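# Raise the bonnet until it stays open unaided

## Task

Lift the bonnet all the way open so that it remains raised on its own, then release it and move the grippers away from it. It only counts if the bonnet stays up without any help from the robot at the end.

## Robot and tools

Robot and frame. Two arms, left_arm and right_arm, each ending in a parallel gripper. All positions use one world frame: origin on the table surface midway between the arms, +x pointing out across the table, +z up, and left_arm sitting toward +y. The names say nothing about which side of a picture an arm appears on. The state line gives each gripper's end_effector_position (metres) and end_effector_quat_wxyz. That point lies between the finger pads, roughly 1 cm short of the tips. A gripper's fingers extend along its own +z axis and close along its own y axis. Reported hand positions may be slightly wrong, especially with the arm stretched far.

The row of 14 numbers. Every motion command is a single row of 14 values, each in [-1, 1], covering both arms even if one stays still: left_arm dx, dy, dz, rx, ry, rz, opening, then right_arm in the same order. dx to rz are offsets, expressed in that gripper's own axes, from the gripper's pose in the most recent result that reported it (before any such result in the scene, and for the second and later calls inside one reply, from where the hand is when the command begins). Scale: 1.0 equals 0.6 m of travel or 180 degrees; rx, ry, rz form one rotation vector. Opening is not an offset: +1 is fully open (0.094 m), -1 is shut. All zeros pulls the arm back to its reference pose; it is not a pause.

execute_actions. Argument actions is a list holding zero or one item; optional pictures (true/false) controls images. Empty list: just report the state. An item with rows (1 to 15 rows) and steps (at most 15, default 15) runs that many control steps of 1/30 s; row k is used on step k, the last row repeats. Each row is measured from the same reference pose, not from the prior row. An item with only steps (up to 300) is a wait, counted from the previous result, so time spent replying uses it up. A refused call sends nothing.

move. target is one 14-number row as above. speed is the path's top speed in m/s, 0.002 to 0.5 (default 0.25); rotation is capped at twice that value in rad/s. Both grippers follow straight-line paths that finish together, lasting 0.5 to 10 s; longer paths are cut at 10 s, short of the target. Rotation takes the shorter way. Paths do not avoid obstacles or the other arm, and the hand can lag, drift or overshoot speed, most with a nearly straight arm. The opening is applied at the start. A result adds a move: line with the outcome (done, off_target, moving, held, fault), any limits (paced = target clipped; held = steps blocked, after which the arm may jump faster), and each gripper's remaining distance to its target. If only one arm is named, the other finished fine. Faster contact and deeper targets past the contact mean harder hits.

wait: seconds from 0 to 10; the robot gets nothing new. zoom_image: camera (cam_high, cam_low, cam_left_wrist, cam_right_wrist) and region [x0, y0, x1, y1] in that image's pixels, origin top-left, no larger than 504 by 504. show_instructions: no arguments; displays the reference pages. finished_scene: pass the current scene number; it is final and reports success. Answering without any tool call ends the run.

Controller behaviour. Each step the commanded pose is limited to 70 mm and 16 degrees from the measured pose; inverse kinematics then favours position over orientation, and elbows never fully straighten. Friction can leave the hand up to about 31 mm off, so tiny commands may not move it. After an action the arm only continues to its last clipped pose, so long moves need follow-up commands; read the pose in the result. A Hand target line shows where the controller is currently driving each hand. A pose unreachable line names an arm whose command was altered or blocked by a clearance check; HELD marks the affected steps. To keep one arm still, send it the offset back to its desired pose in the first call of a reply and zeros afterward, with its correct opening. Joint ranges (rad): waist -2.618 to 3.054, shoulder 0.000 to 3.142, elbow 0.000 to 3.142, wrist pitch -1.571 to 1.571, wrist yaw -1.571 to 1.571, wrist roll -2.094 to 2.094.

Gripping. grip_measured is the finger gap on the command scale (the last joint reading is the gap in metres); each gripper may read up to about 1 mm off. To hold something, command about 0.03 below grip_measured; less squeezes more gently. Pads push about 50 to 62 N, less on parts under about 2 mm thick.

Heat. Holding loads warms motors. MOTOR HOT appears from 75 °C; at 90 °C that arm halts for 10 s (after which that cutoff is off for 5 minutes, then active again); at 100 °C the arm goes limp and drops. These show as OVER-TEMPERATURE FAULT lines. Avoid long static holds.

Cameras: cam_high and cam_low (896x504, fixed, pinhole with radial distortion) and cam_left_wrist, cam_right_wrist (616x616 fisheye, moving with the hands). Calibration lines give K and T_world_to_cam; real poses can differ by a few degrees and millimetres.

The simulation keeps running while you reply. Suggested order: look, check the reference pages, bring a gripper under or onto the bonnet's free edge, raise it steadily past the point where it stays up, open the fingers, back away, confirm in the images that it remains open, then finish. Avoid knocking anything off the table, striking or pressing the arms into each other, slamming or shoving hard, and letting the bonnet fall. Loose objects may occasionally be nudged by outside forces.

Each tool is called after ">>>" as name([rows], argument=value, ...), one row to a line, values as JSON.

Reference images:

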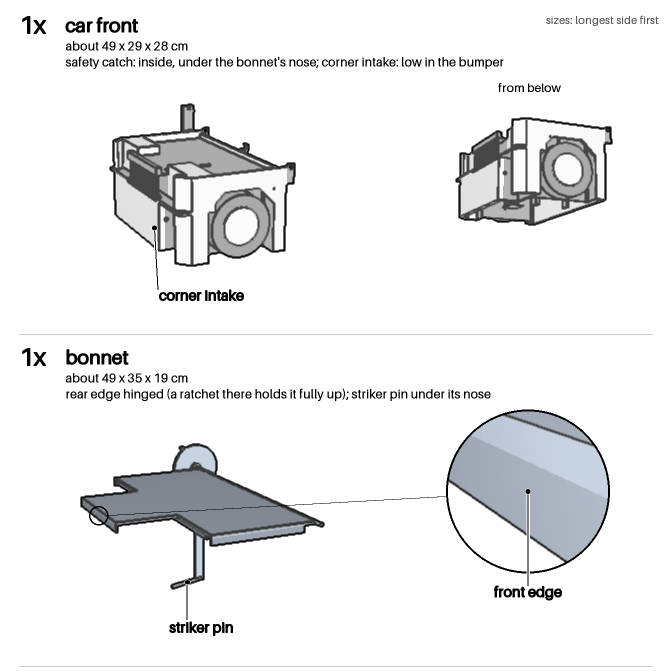

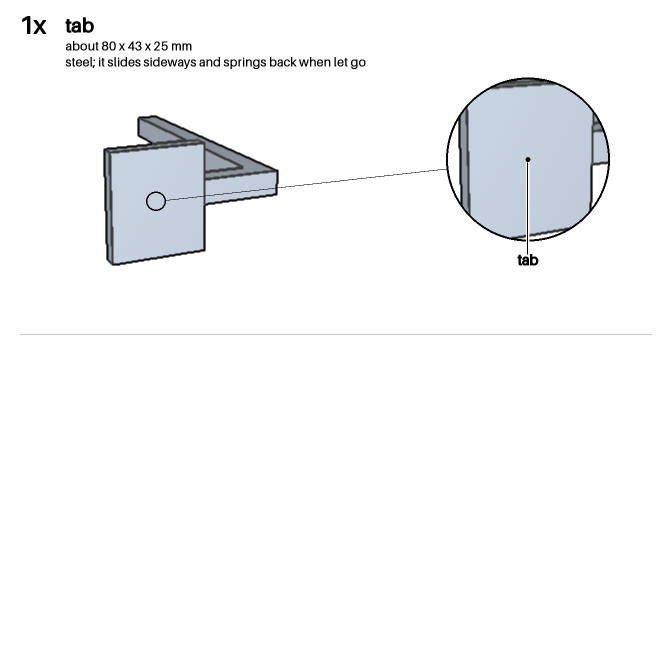

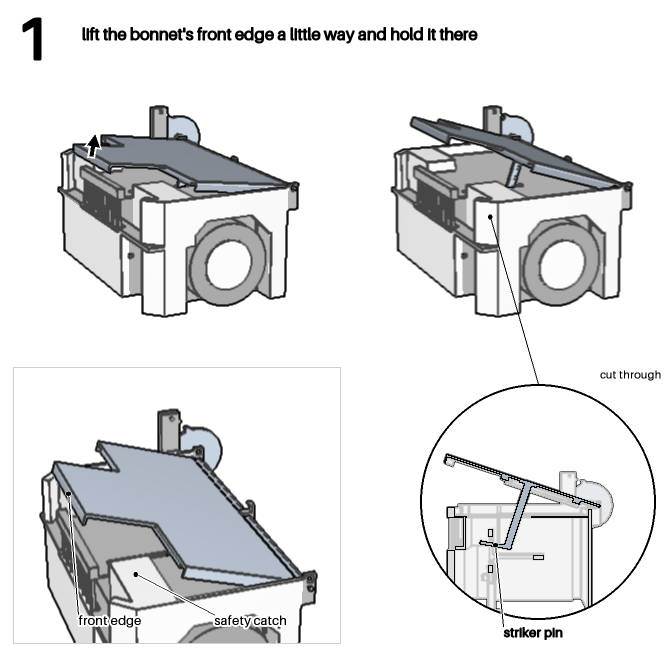

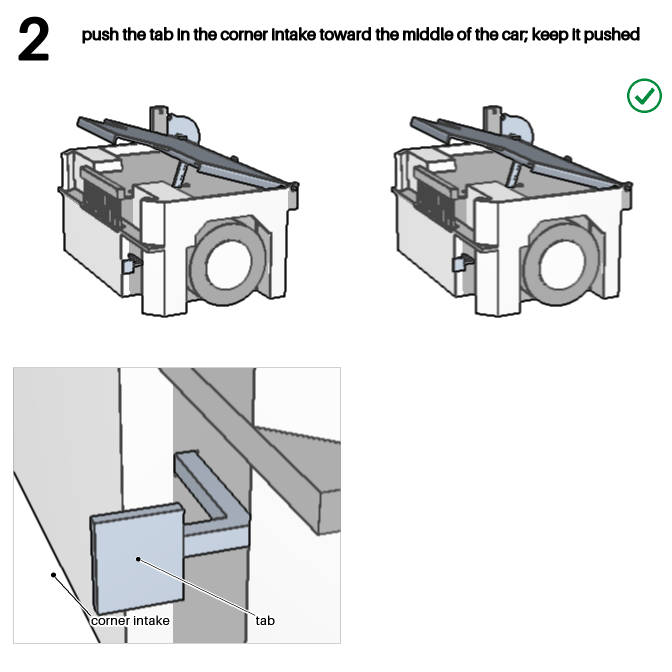

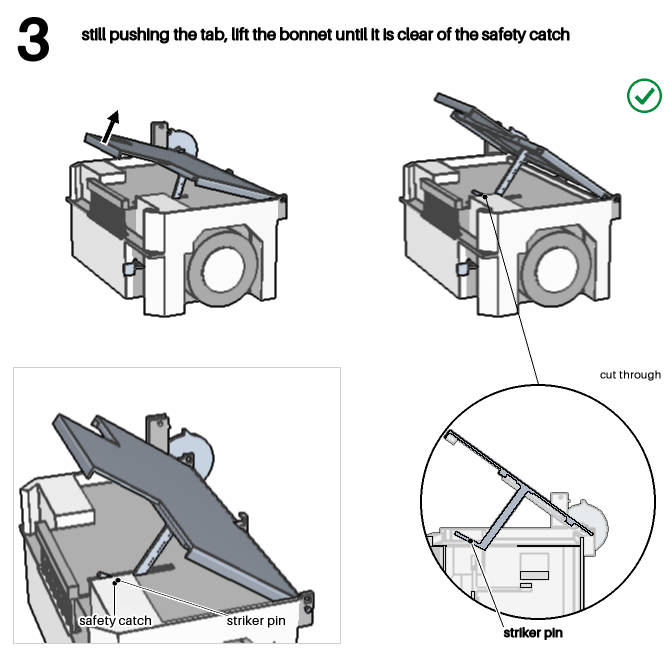

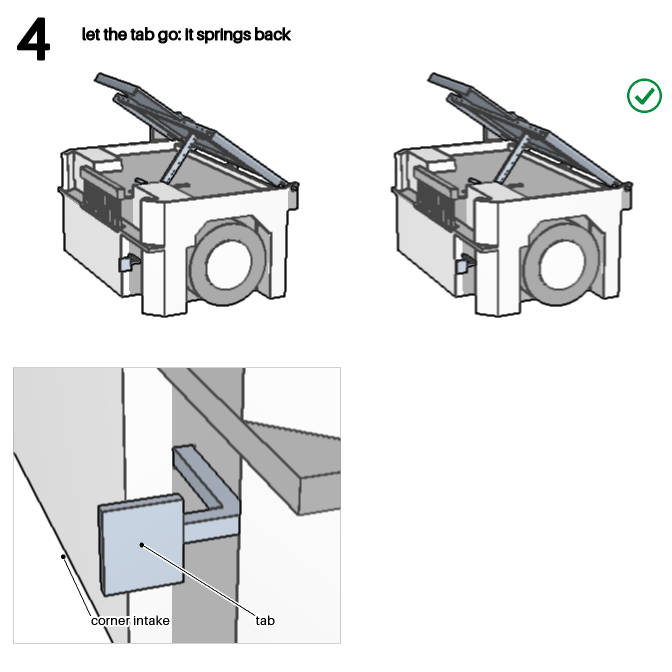

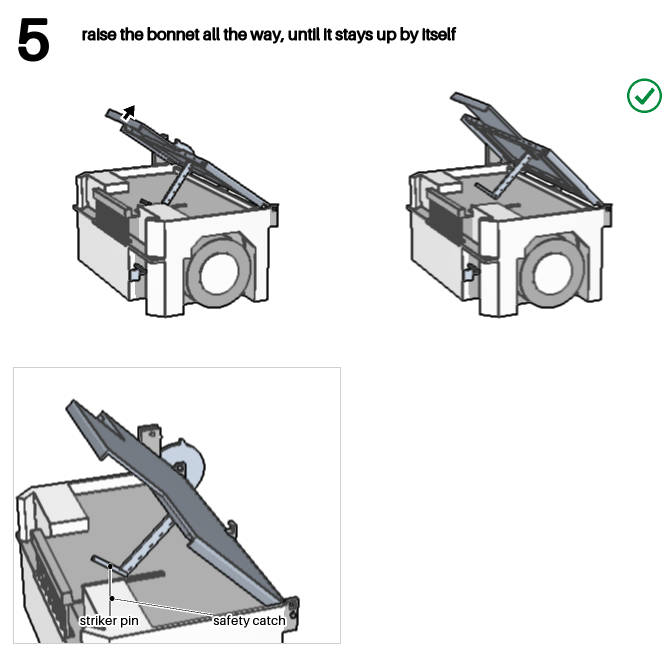

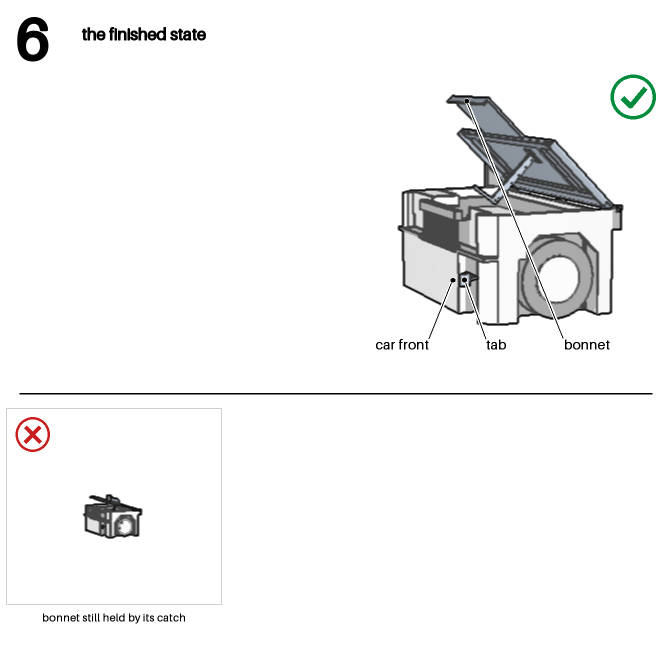

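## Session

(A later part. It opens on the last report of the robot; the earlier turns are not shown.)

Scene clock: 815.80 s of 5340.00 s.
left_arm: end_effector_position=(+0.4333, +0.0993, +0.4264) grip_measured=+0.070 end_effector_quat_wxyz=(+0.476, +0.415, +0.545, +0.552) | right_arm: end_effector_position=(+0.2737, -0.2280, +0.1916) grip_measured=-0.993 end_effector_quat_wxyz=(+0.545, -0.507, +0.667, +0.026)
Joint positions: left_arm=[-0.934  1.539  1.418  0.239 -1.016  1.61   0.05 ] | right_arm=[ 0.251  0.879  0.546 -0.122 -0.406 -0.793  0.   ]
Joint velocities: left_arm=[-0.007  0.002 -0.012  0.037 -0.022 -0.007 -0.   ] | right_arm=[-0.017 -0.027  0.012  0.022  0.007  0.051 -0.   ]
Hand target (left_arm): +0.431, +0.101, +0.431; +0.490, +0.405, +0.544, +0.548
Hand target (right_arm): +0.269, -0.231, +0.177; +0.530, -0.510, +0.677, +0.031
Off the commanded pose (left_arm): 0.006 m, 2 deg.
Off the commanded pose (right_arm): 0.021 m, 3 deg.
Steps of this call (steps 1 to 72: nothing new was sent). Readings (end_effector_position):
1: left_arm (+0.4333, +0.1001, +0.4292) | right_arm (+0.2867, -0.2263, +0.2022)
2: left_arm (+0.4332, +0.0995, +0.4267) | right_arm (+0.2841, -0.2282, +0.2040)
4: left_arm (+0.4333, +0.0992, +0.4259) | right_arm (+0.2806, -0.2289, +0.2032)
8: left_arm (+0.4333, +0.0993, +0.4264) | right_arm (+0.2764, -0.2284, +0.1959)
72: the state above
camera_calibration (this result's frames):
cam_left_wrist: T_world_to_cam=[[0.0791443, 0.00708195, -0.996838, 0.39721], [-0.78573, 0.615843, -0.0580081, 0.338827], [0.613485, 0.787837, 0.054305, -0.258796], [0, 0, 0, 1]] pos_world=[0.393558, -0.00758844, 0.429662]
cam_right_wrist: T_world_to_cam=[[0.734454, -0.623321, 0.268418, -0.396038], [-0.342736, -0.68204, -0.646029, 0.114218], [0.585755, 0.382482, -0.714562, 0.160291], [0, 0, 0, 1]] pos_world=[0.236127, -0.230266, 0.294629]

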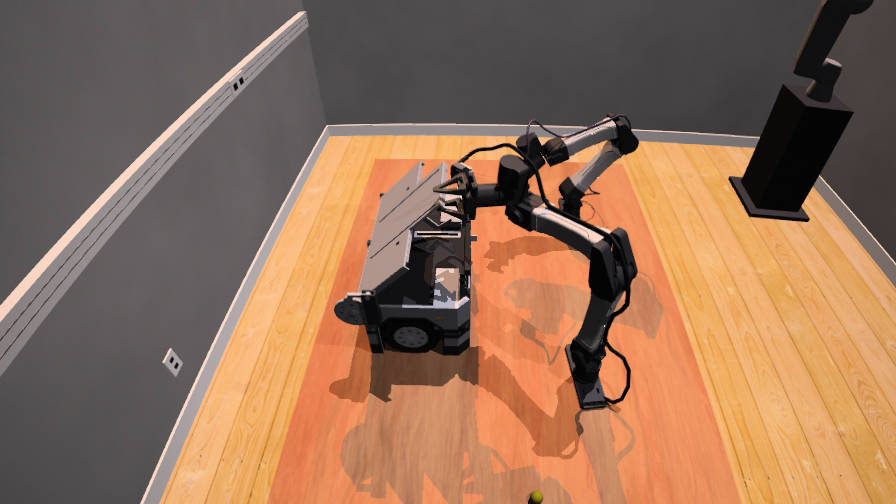

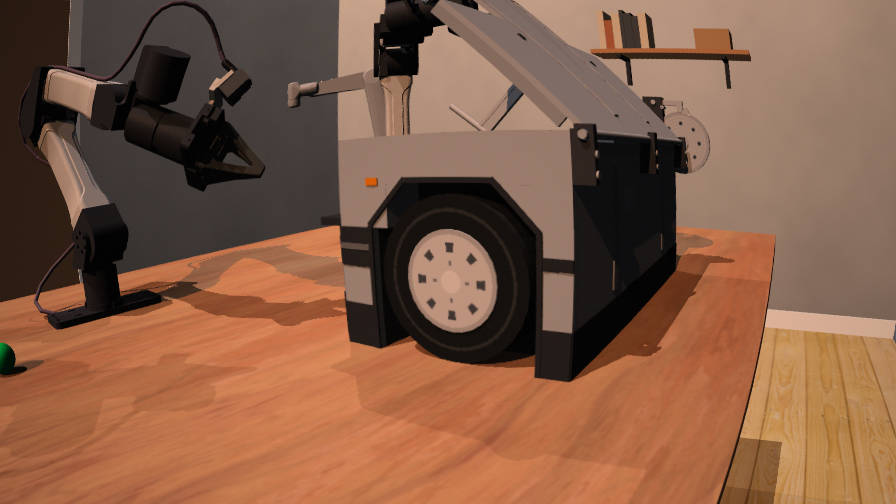

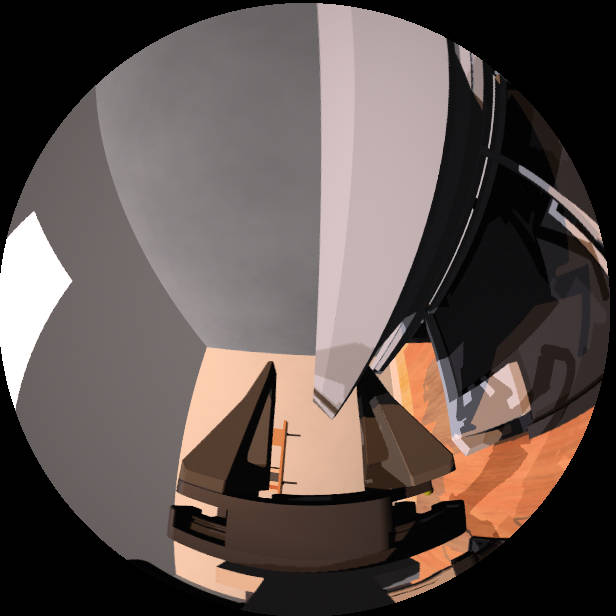

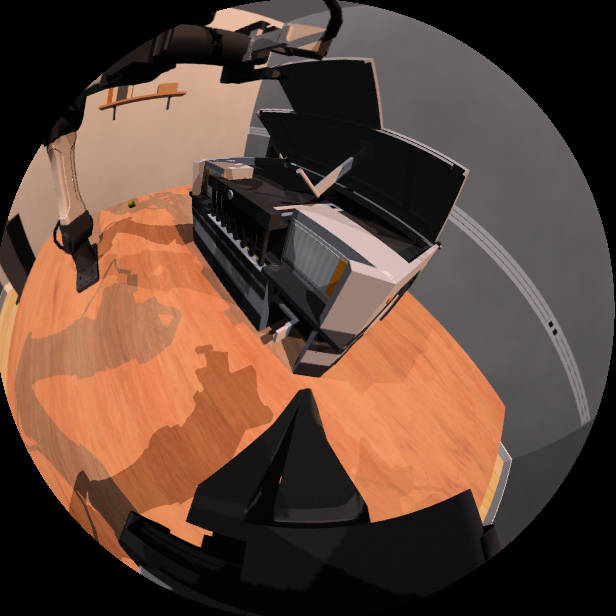

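>>> move(target=[0,-0.008,-0.13,0,0,0,0.4,0,0,0,0,0,0,-1], speed=0.12)

Scene clock: 822.27 s of 5340.00 s.
left_arm: end_effector_position=(+0.3631, +0.0781, +0.4176) grip_measured=+0.399 end_effector_quat_wxyz=(+0.479, +0.416, +0.546, +0.548) | right_arm: end_effector_position=(+0.2737, -0.2280, +0.1916) grip_measured=-0.993 end_effector_quat_wxyz=(+0.545, -0.507, +0.667, +0.026)
Joint positions: left_arm=[-1.145  1.434  1.273  0.332 -1.219  1.664  0.066] | right_arm=[ 0.251  0.879  0.546 -0.122 -0.406 -0.793  0.   ]
Joint velocities: left_arm=[-0.007 -0.002 -0.007  0.125 -0.037  0.066  0.   ] | right_arm=[-0.012 -0.022 -0.007 -0.007  0.066 -0.051 -0.   ]
Hand target (left_arm): +0.358, +0.083, +0.417; +0.475, +0.415, +0.546, +0.551
Hand target (right_arm): +0.274, -0.228, +0.192; +0.545, -0.507, +0.667, +0.026
Off the commanded pose (left_arm): 0.007 m, 1 deg.
Off the commanded pose (right_arm): 0.000 m, 0 deg.
After step 90, 2.33 s passed at rest.
move: done
camera_calibration (this result's frames):
cam_left_wrist: T_world_to_cam=[[0.0775239, -0.000373757, -0.99699, 0.395378], [-0.780936, 0.62163, -0.060957, 0.295207], [0.619782, 0.783311, 0.0478993, -0.197843], [0, 0, 0, 1]] pos_world=[0.322506, -0.0283887, 0.421659]
cam_right_wrist: T_world_to_cam=[[0.734454, -0.623321, 0.268418, -0.396038], [-0.342736, -0.68204, -0.646029, 0.114218], [0.585755, 0.382482, -0.714562, 0.160291], [0, 0, 0, 1]] pos_world=[0.236127, -0.230266, 0.294629]

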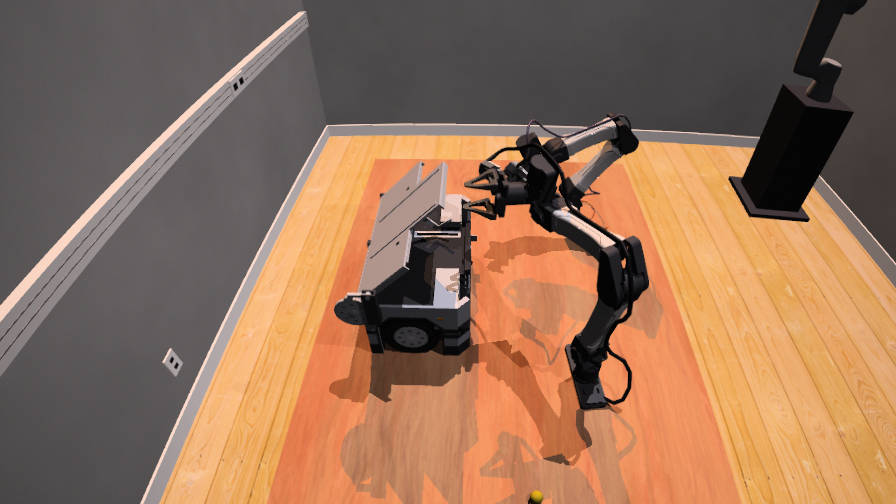

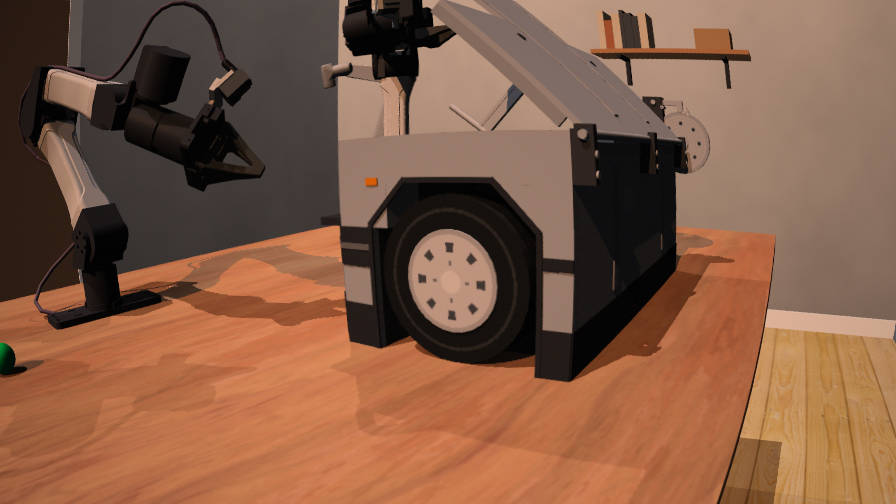

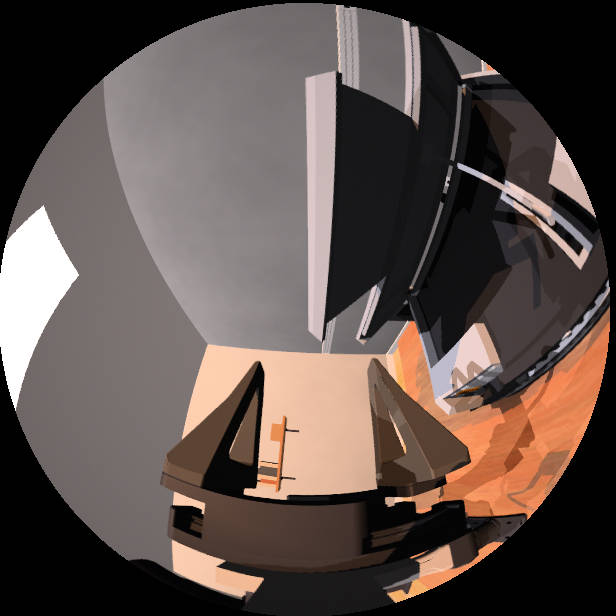

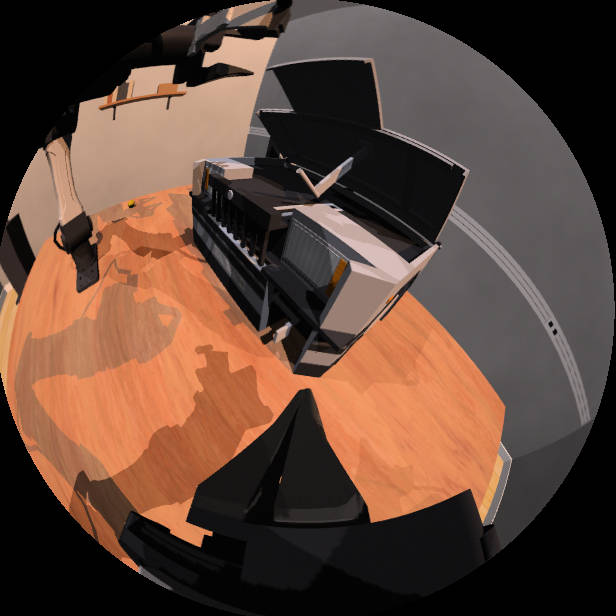

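>>> move(target=[0.16,-0.06,-0.09,0,-0.1,0,0.4,0,0,-0.06,0,0,0,-1], speed=0.2)

Scene clock: 832.67 s of 5340.00 s.
left_arm: end_effector_position=(+0.2941, +0.1570, +0.3808) grip_measured=+0.399 end_effector_quat_wxyz=(+0.563, +0.490, +0.465, +0.477) | right_arm: end_effector_position=(+0.2492, -0.2474, +0.1956) grip_measured=-0.993 end_effector_quat_wxyz=(+0.538, -0.507, +0.673, +0.031)
Joint positions: left_arm=[-1.096  0.814  0.775  0.174 -0.86   1.617  0.066] | right_arm=[ 0.16   0.743  0.546 -0.298 -0.487 -0.836  0.   ]
Joint velocities: left_arm=[ 0.012 -0.007 -0.002 -0.081  0.066 -0.037 -0.001] | right_arm=[-0.022  0.002  0.002 -0.007 -0.081 -0.007  0.   ]
Hand target (left_arm): +0.294, +0.159, +0.373; +0.558, +0.497, +0.464, +0.476
Hand target (right_arm): +0.249, -0.249, +0.207; +0.545, -0.507, +0.667, +0.026
Off the commanded pose (left_arm): 0.009 m, 1 deg.
Off the commanded pose (right_arm): 0.011 m, 1 deg.
After step 90, 5.93 s passed at rest.
move: off_target (right_arm)
camera_calibration (this result's frames):
cam_left_wrist: T_world_to_cam=[[0.103766, -0.0165066, -0.994465, 0.357935], [-0.553386, 0.829849, -0.0715167, 0.0944297], [0.826436, 0.557744, 0.0769758, -0.251535], [0, 0, 0, 1]] pos_world=[0.222992, 0.0678382, 0.382069]
cam_right_wrist: T_world_to_cam=[[0.74002, -0.623062, 0.253305, -0.389594], [-0.357244, -0.683218, -0.636859, 0.0966793], [0.569866, 0.380797, -0.728181, 0.191098], [0, 0, 0, 1]] pos_world=[0.213945, -0.249458, 0.299411]

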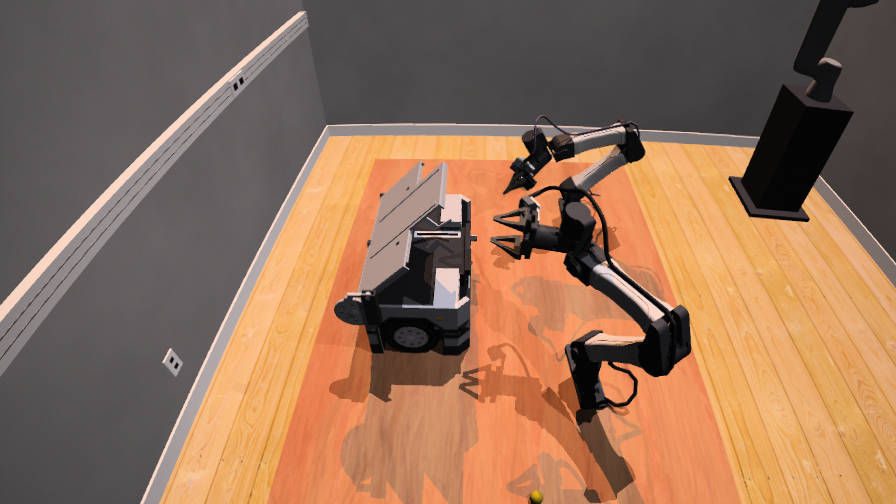

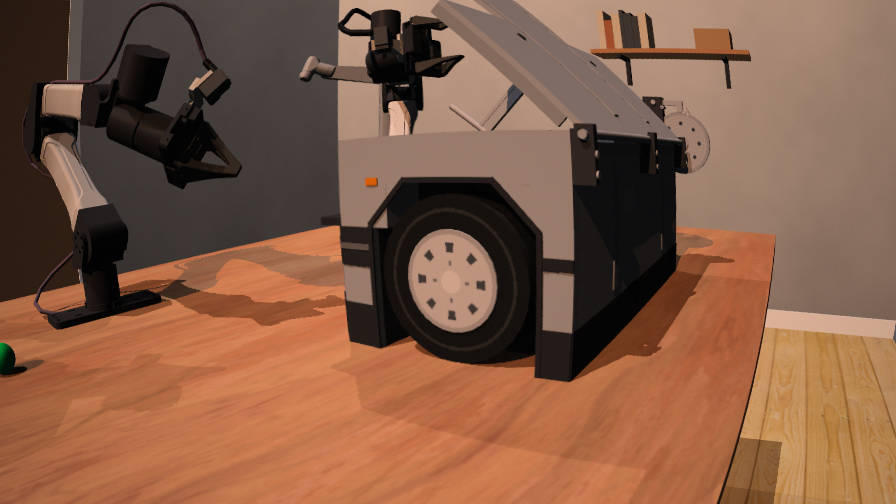

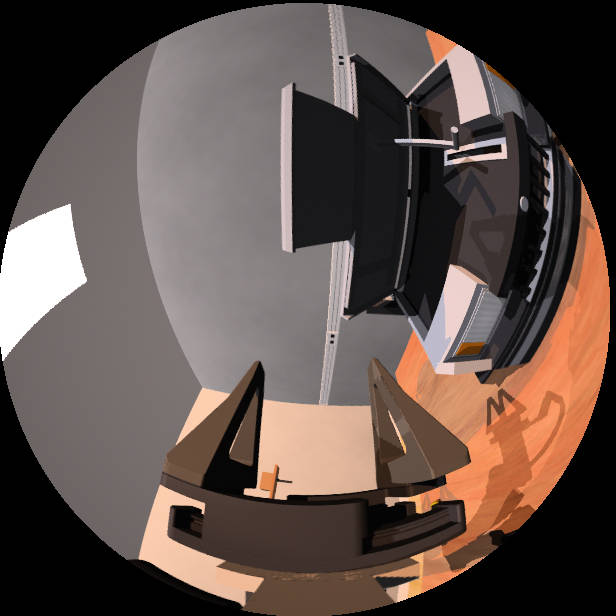

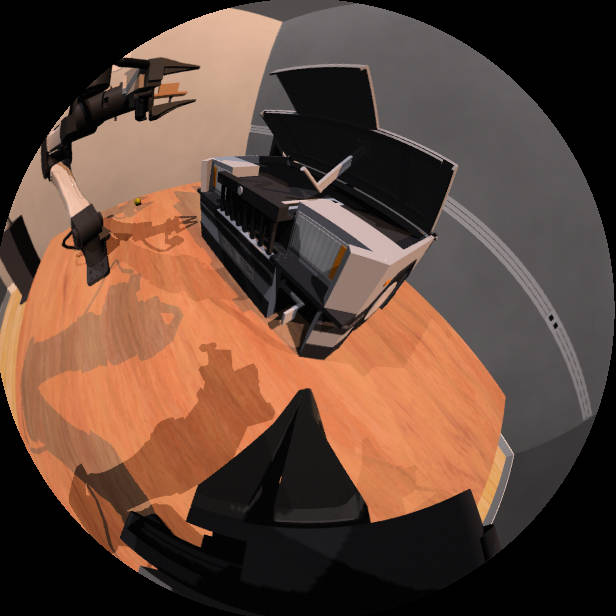

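>>> zoom_image(camera="cam_low", region=[620, 80, 730, 180])

Region (620, 80, 730, 180) of cam_low's 896x504 image, scaled by 4.582, with more detail than that image has; it fills the top 458 rows of this view, and the rest is white.

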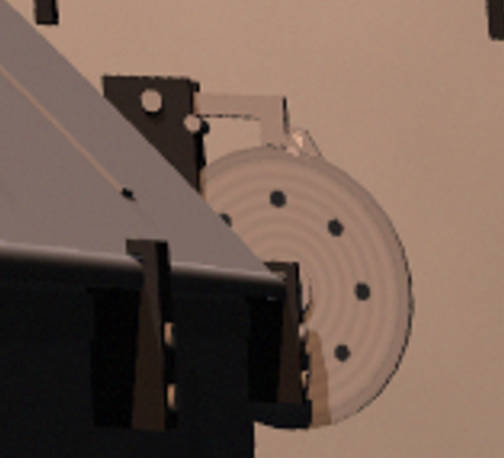

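The ratchet tooth is resting against the pawl, so the bonnet is staying up by itself, and both arms are clear.

>>> finished_scene(scene=1)

The scene is finished: the task was done.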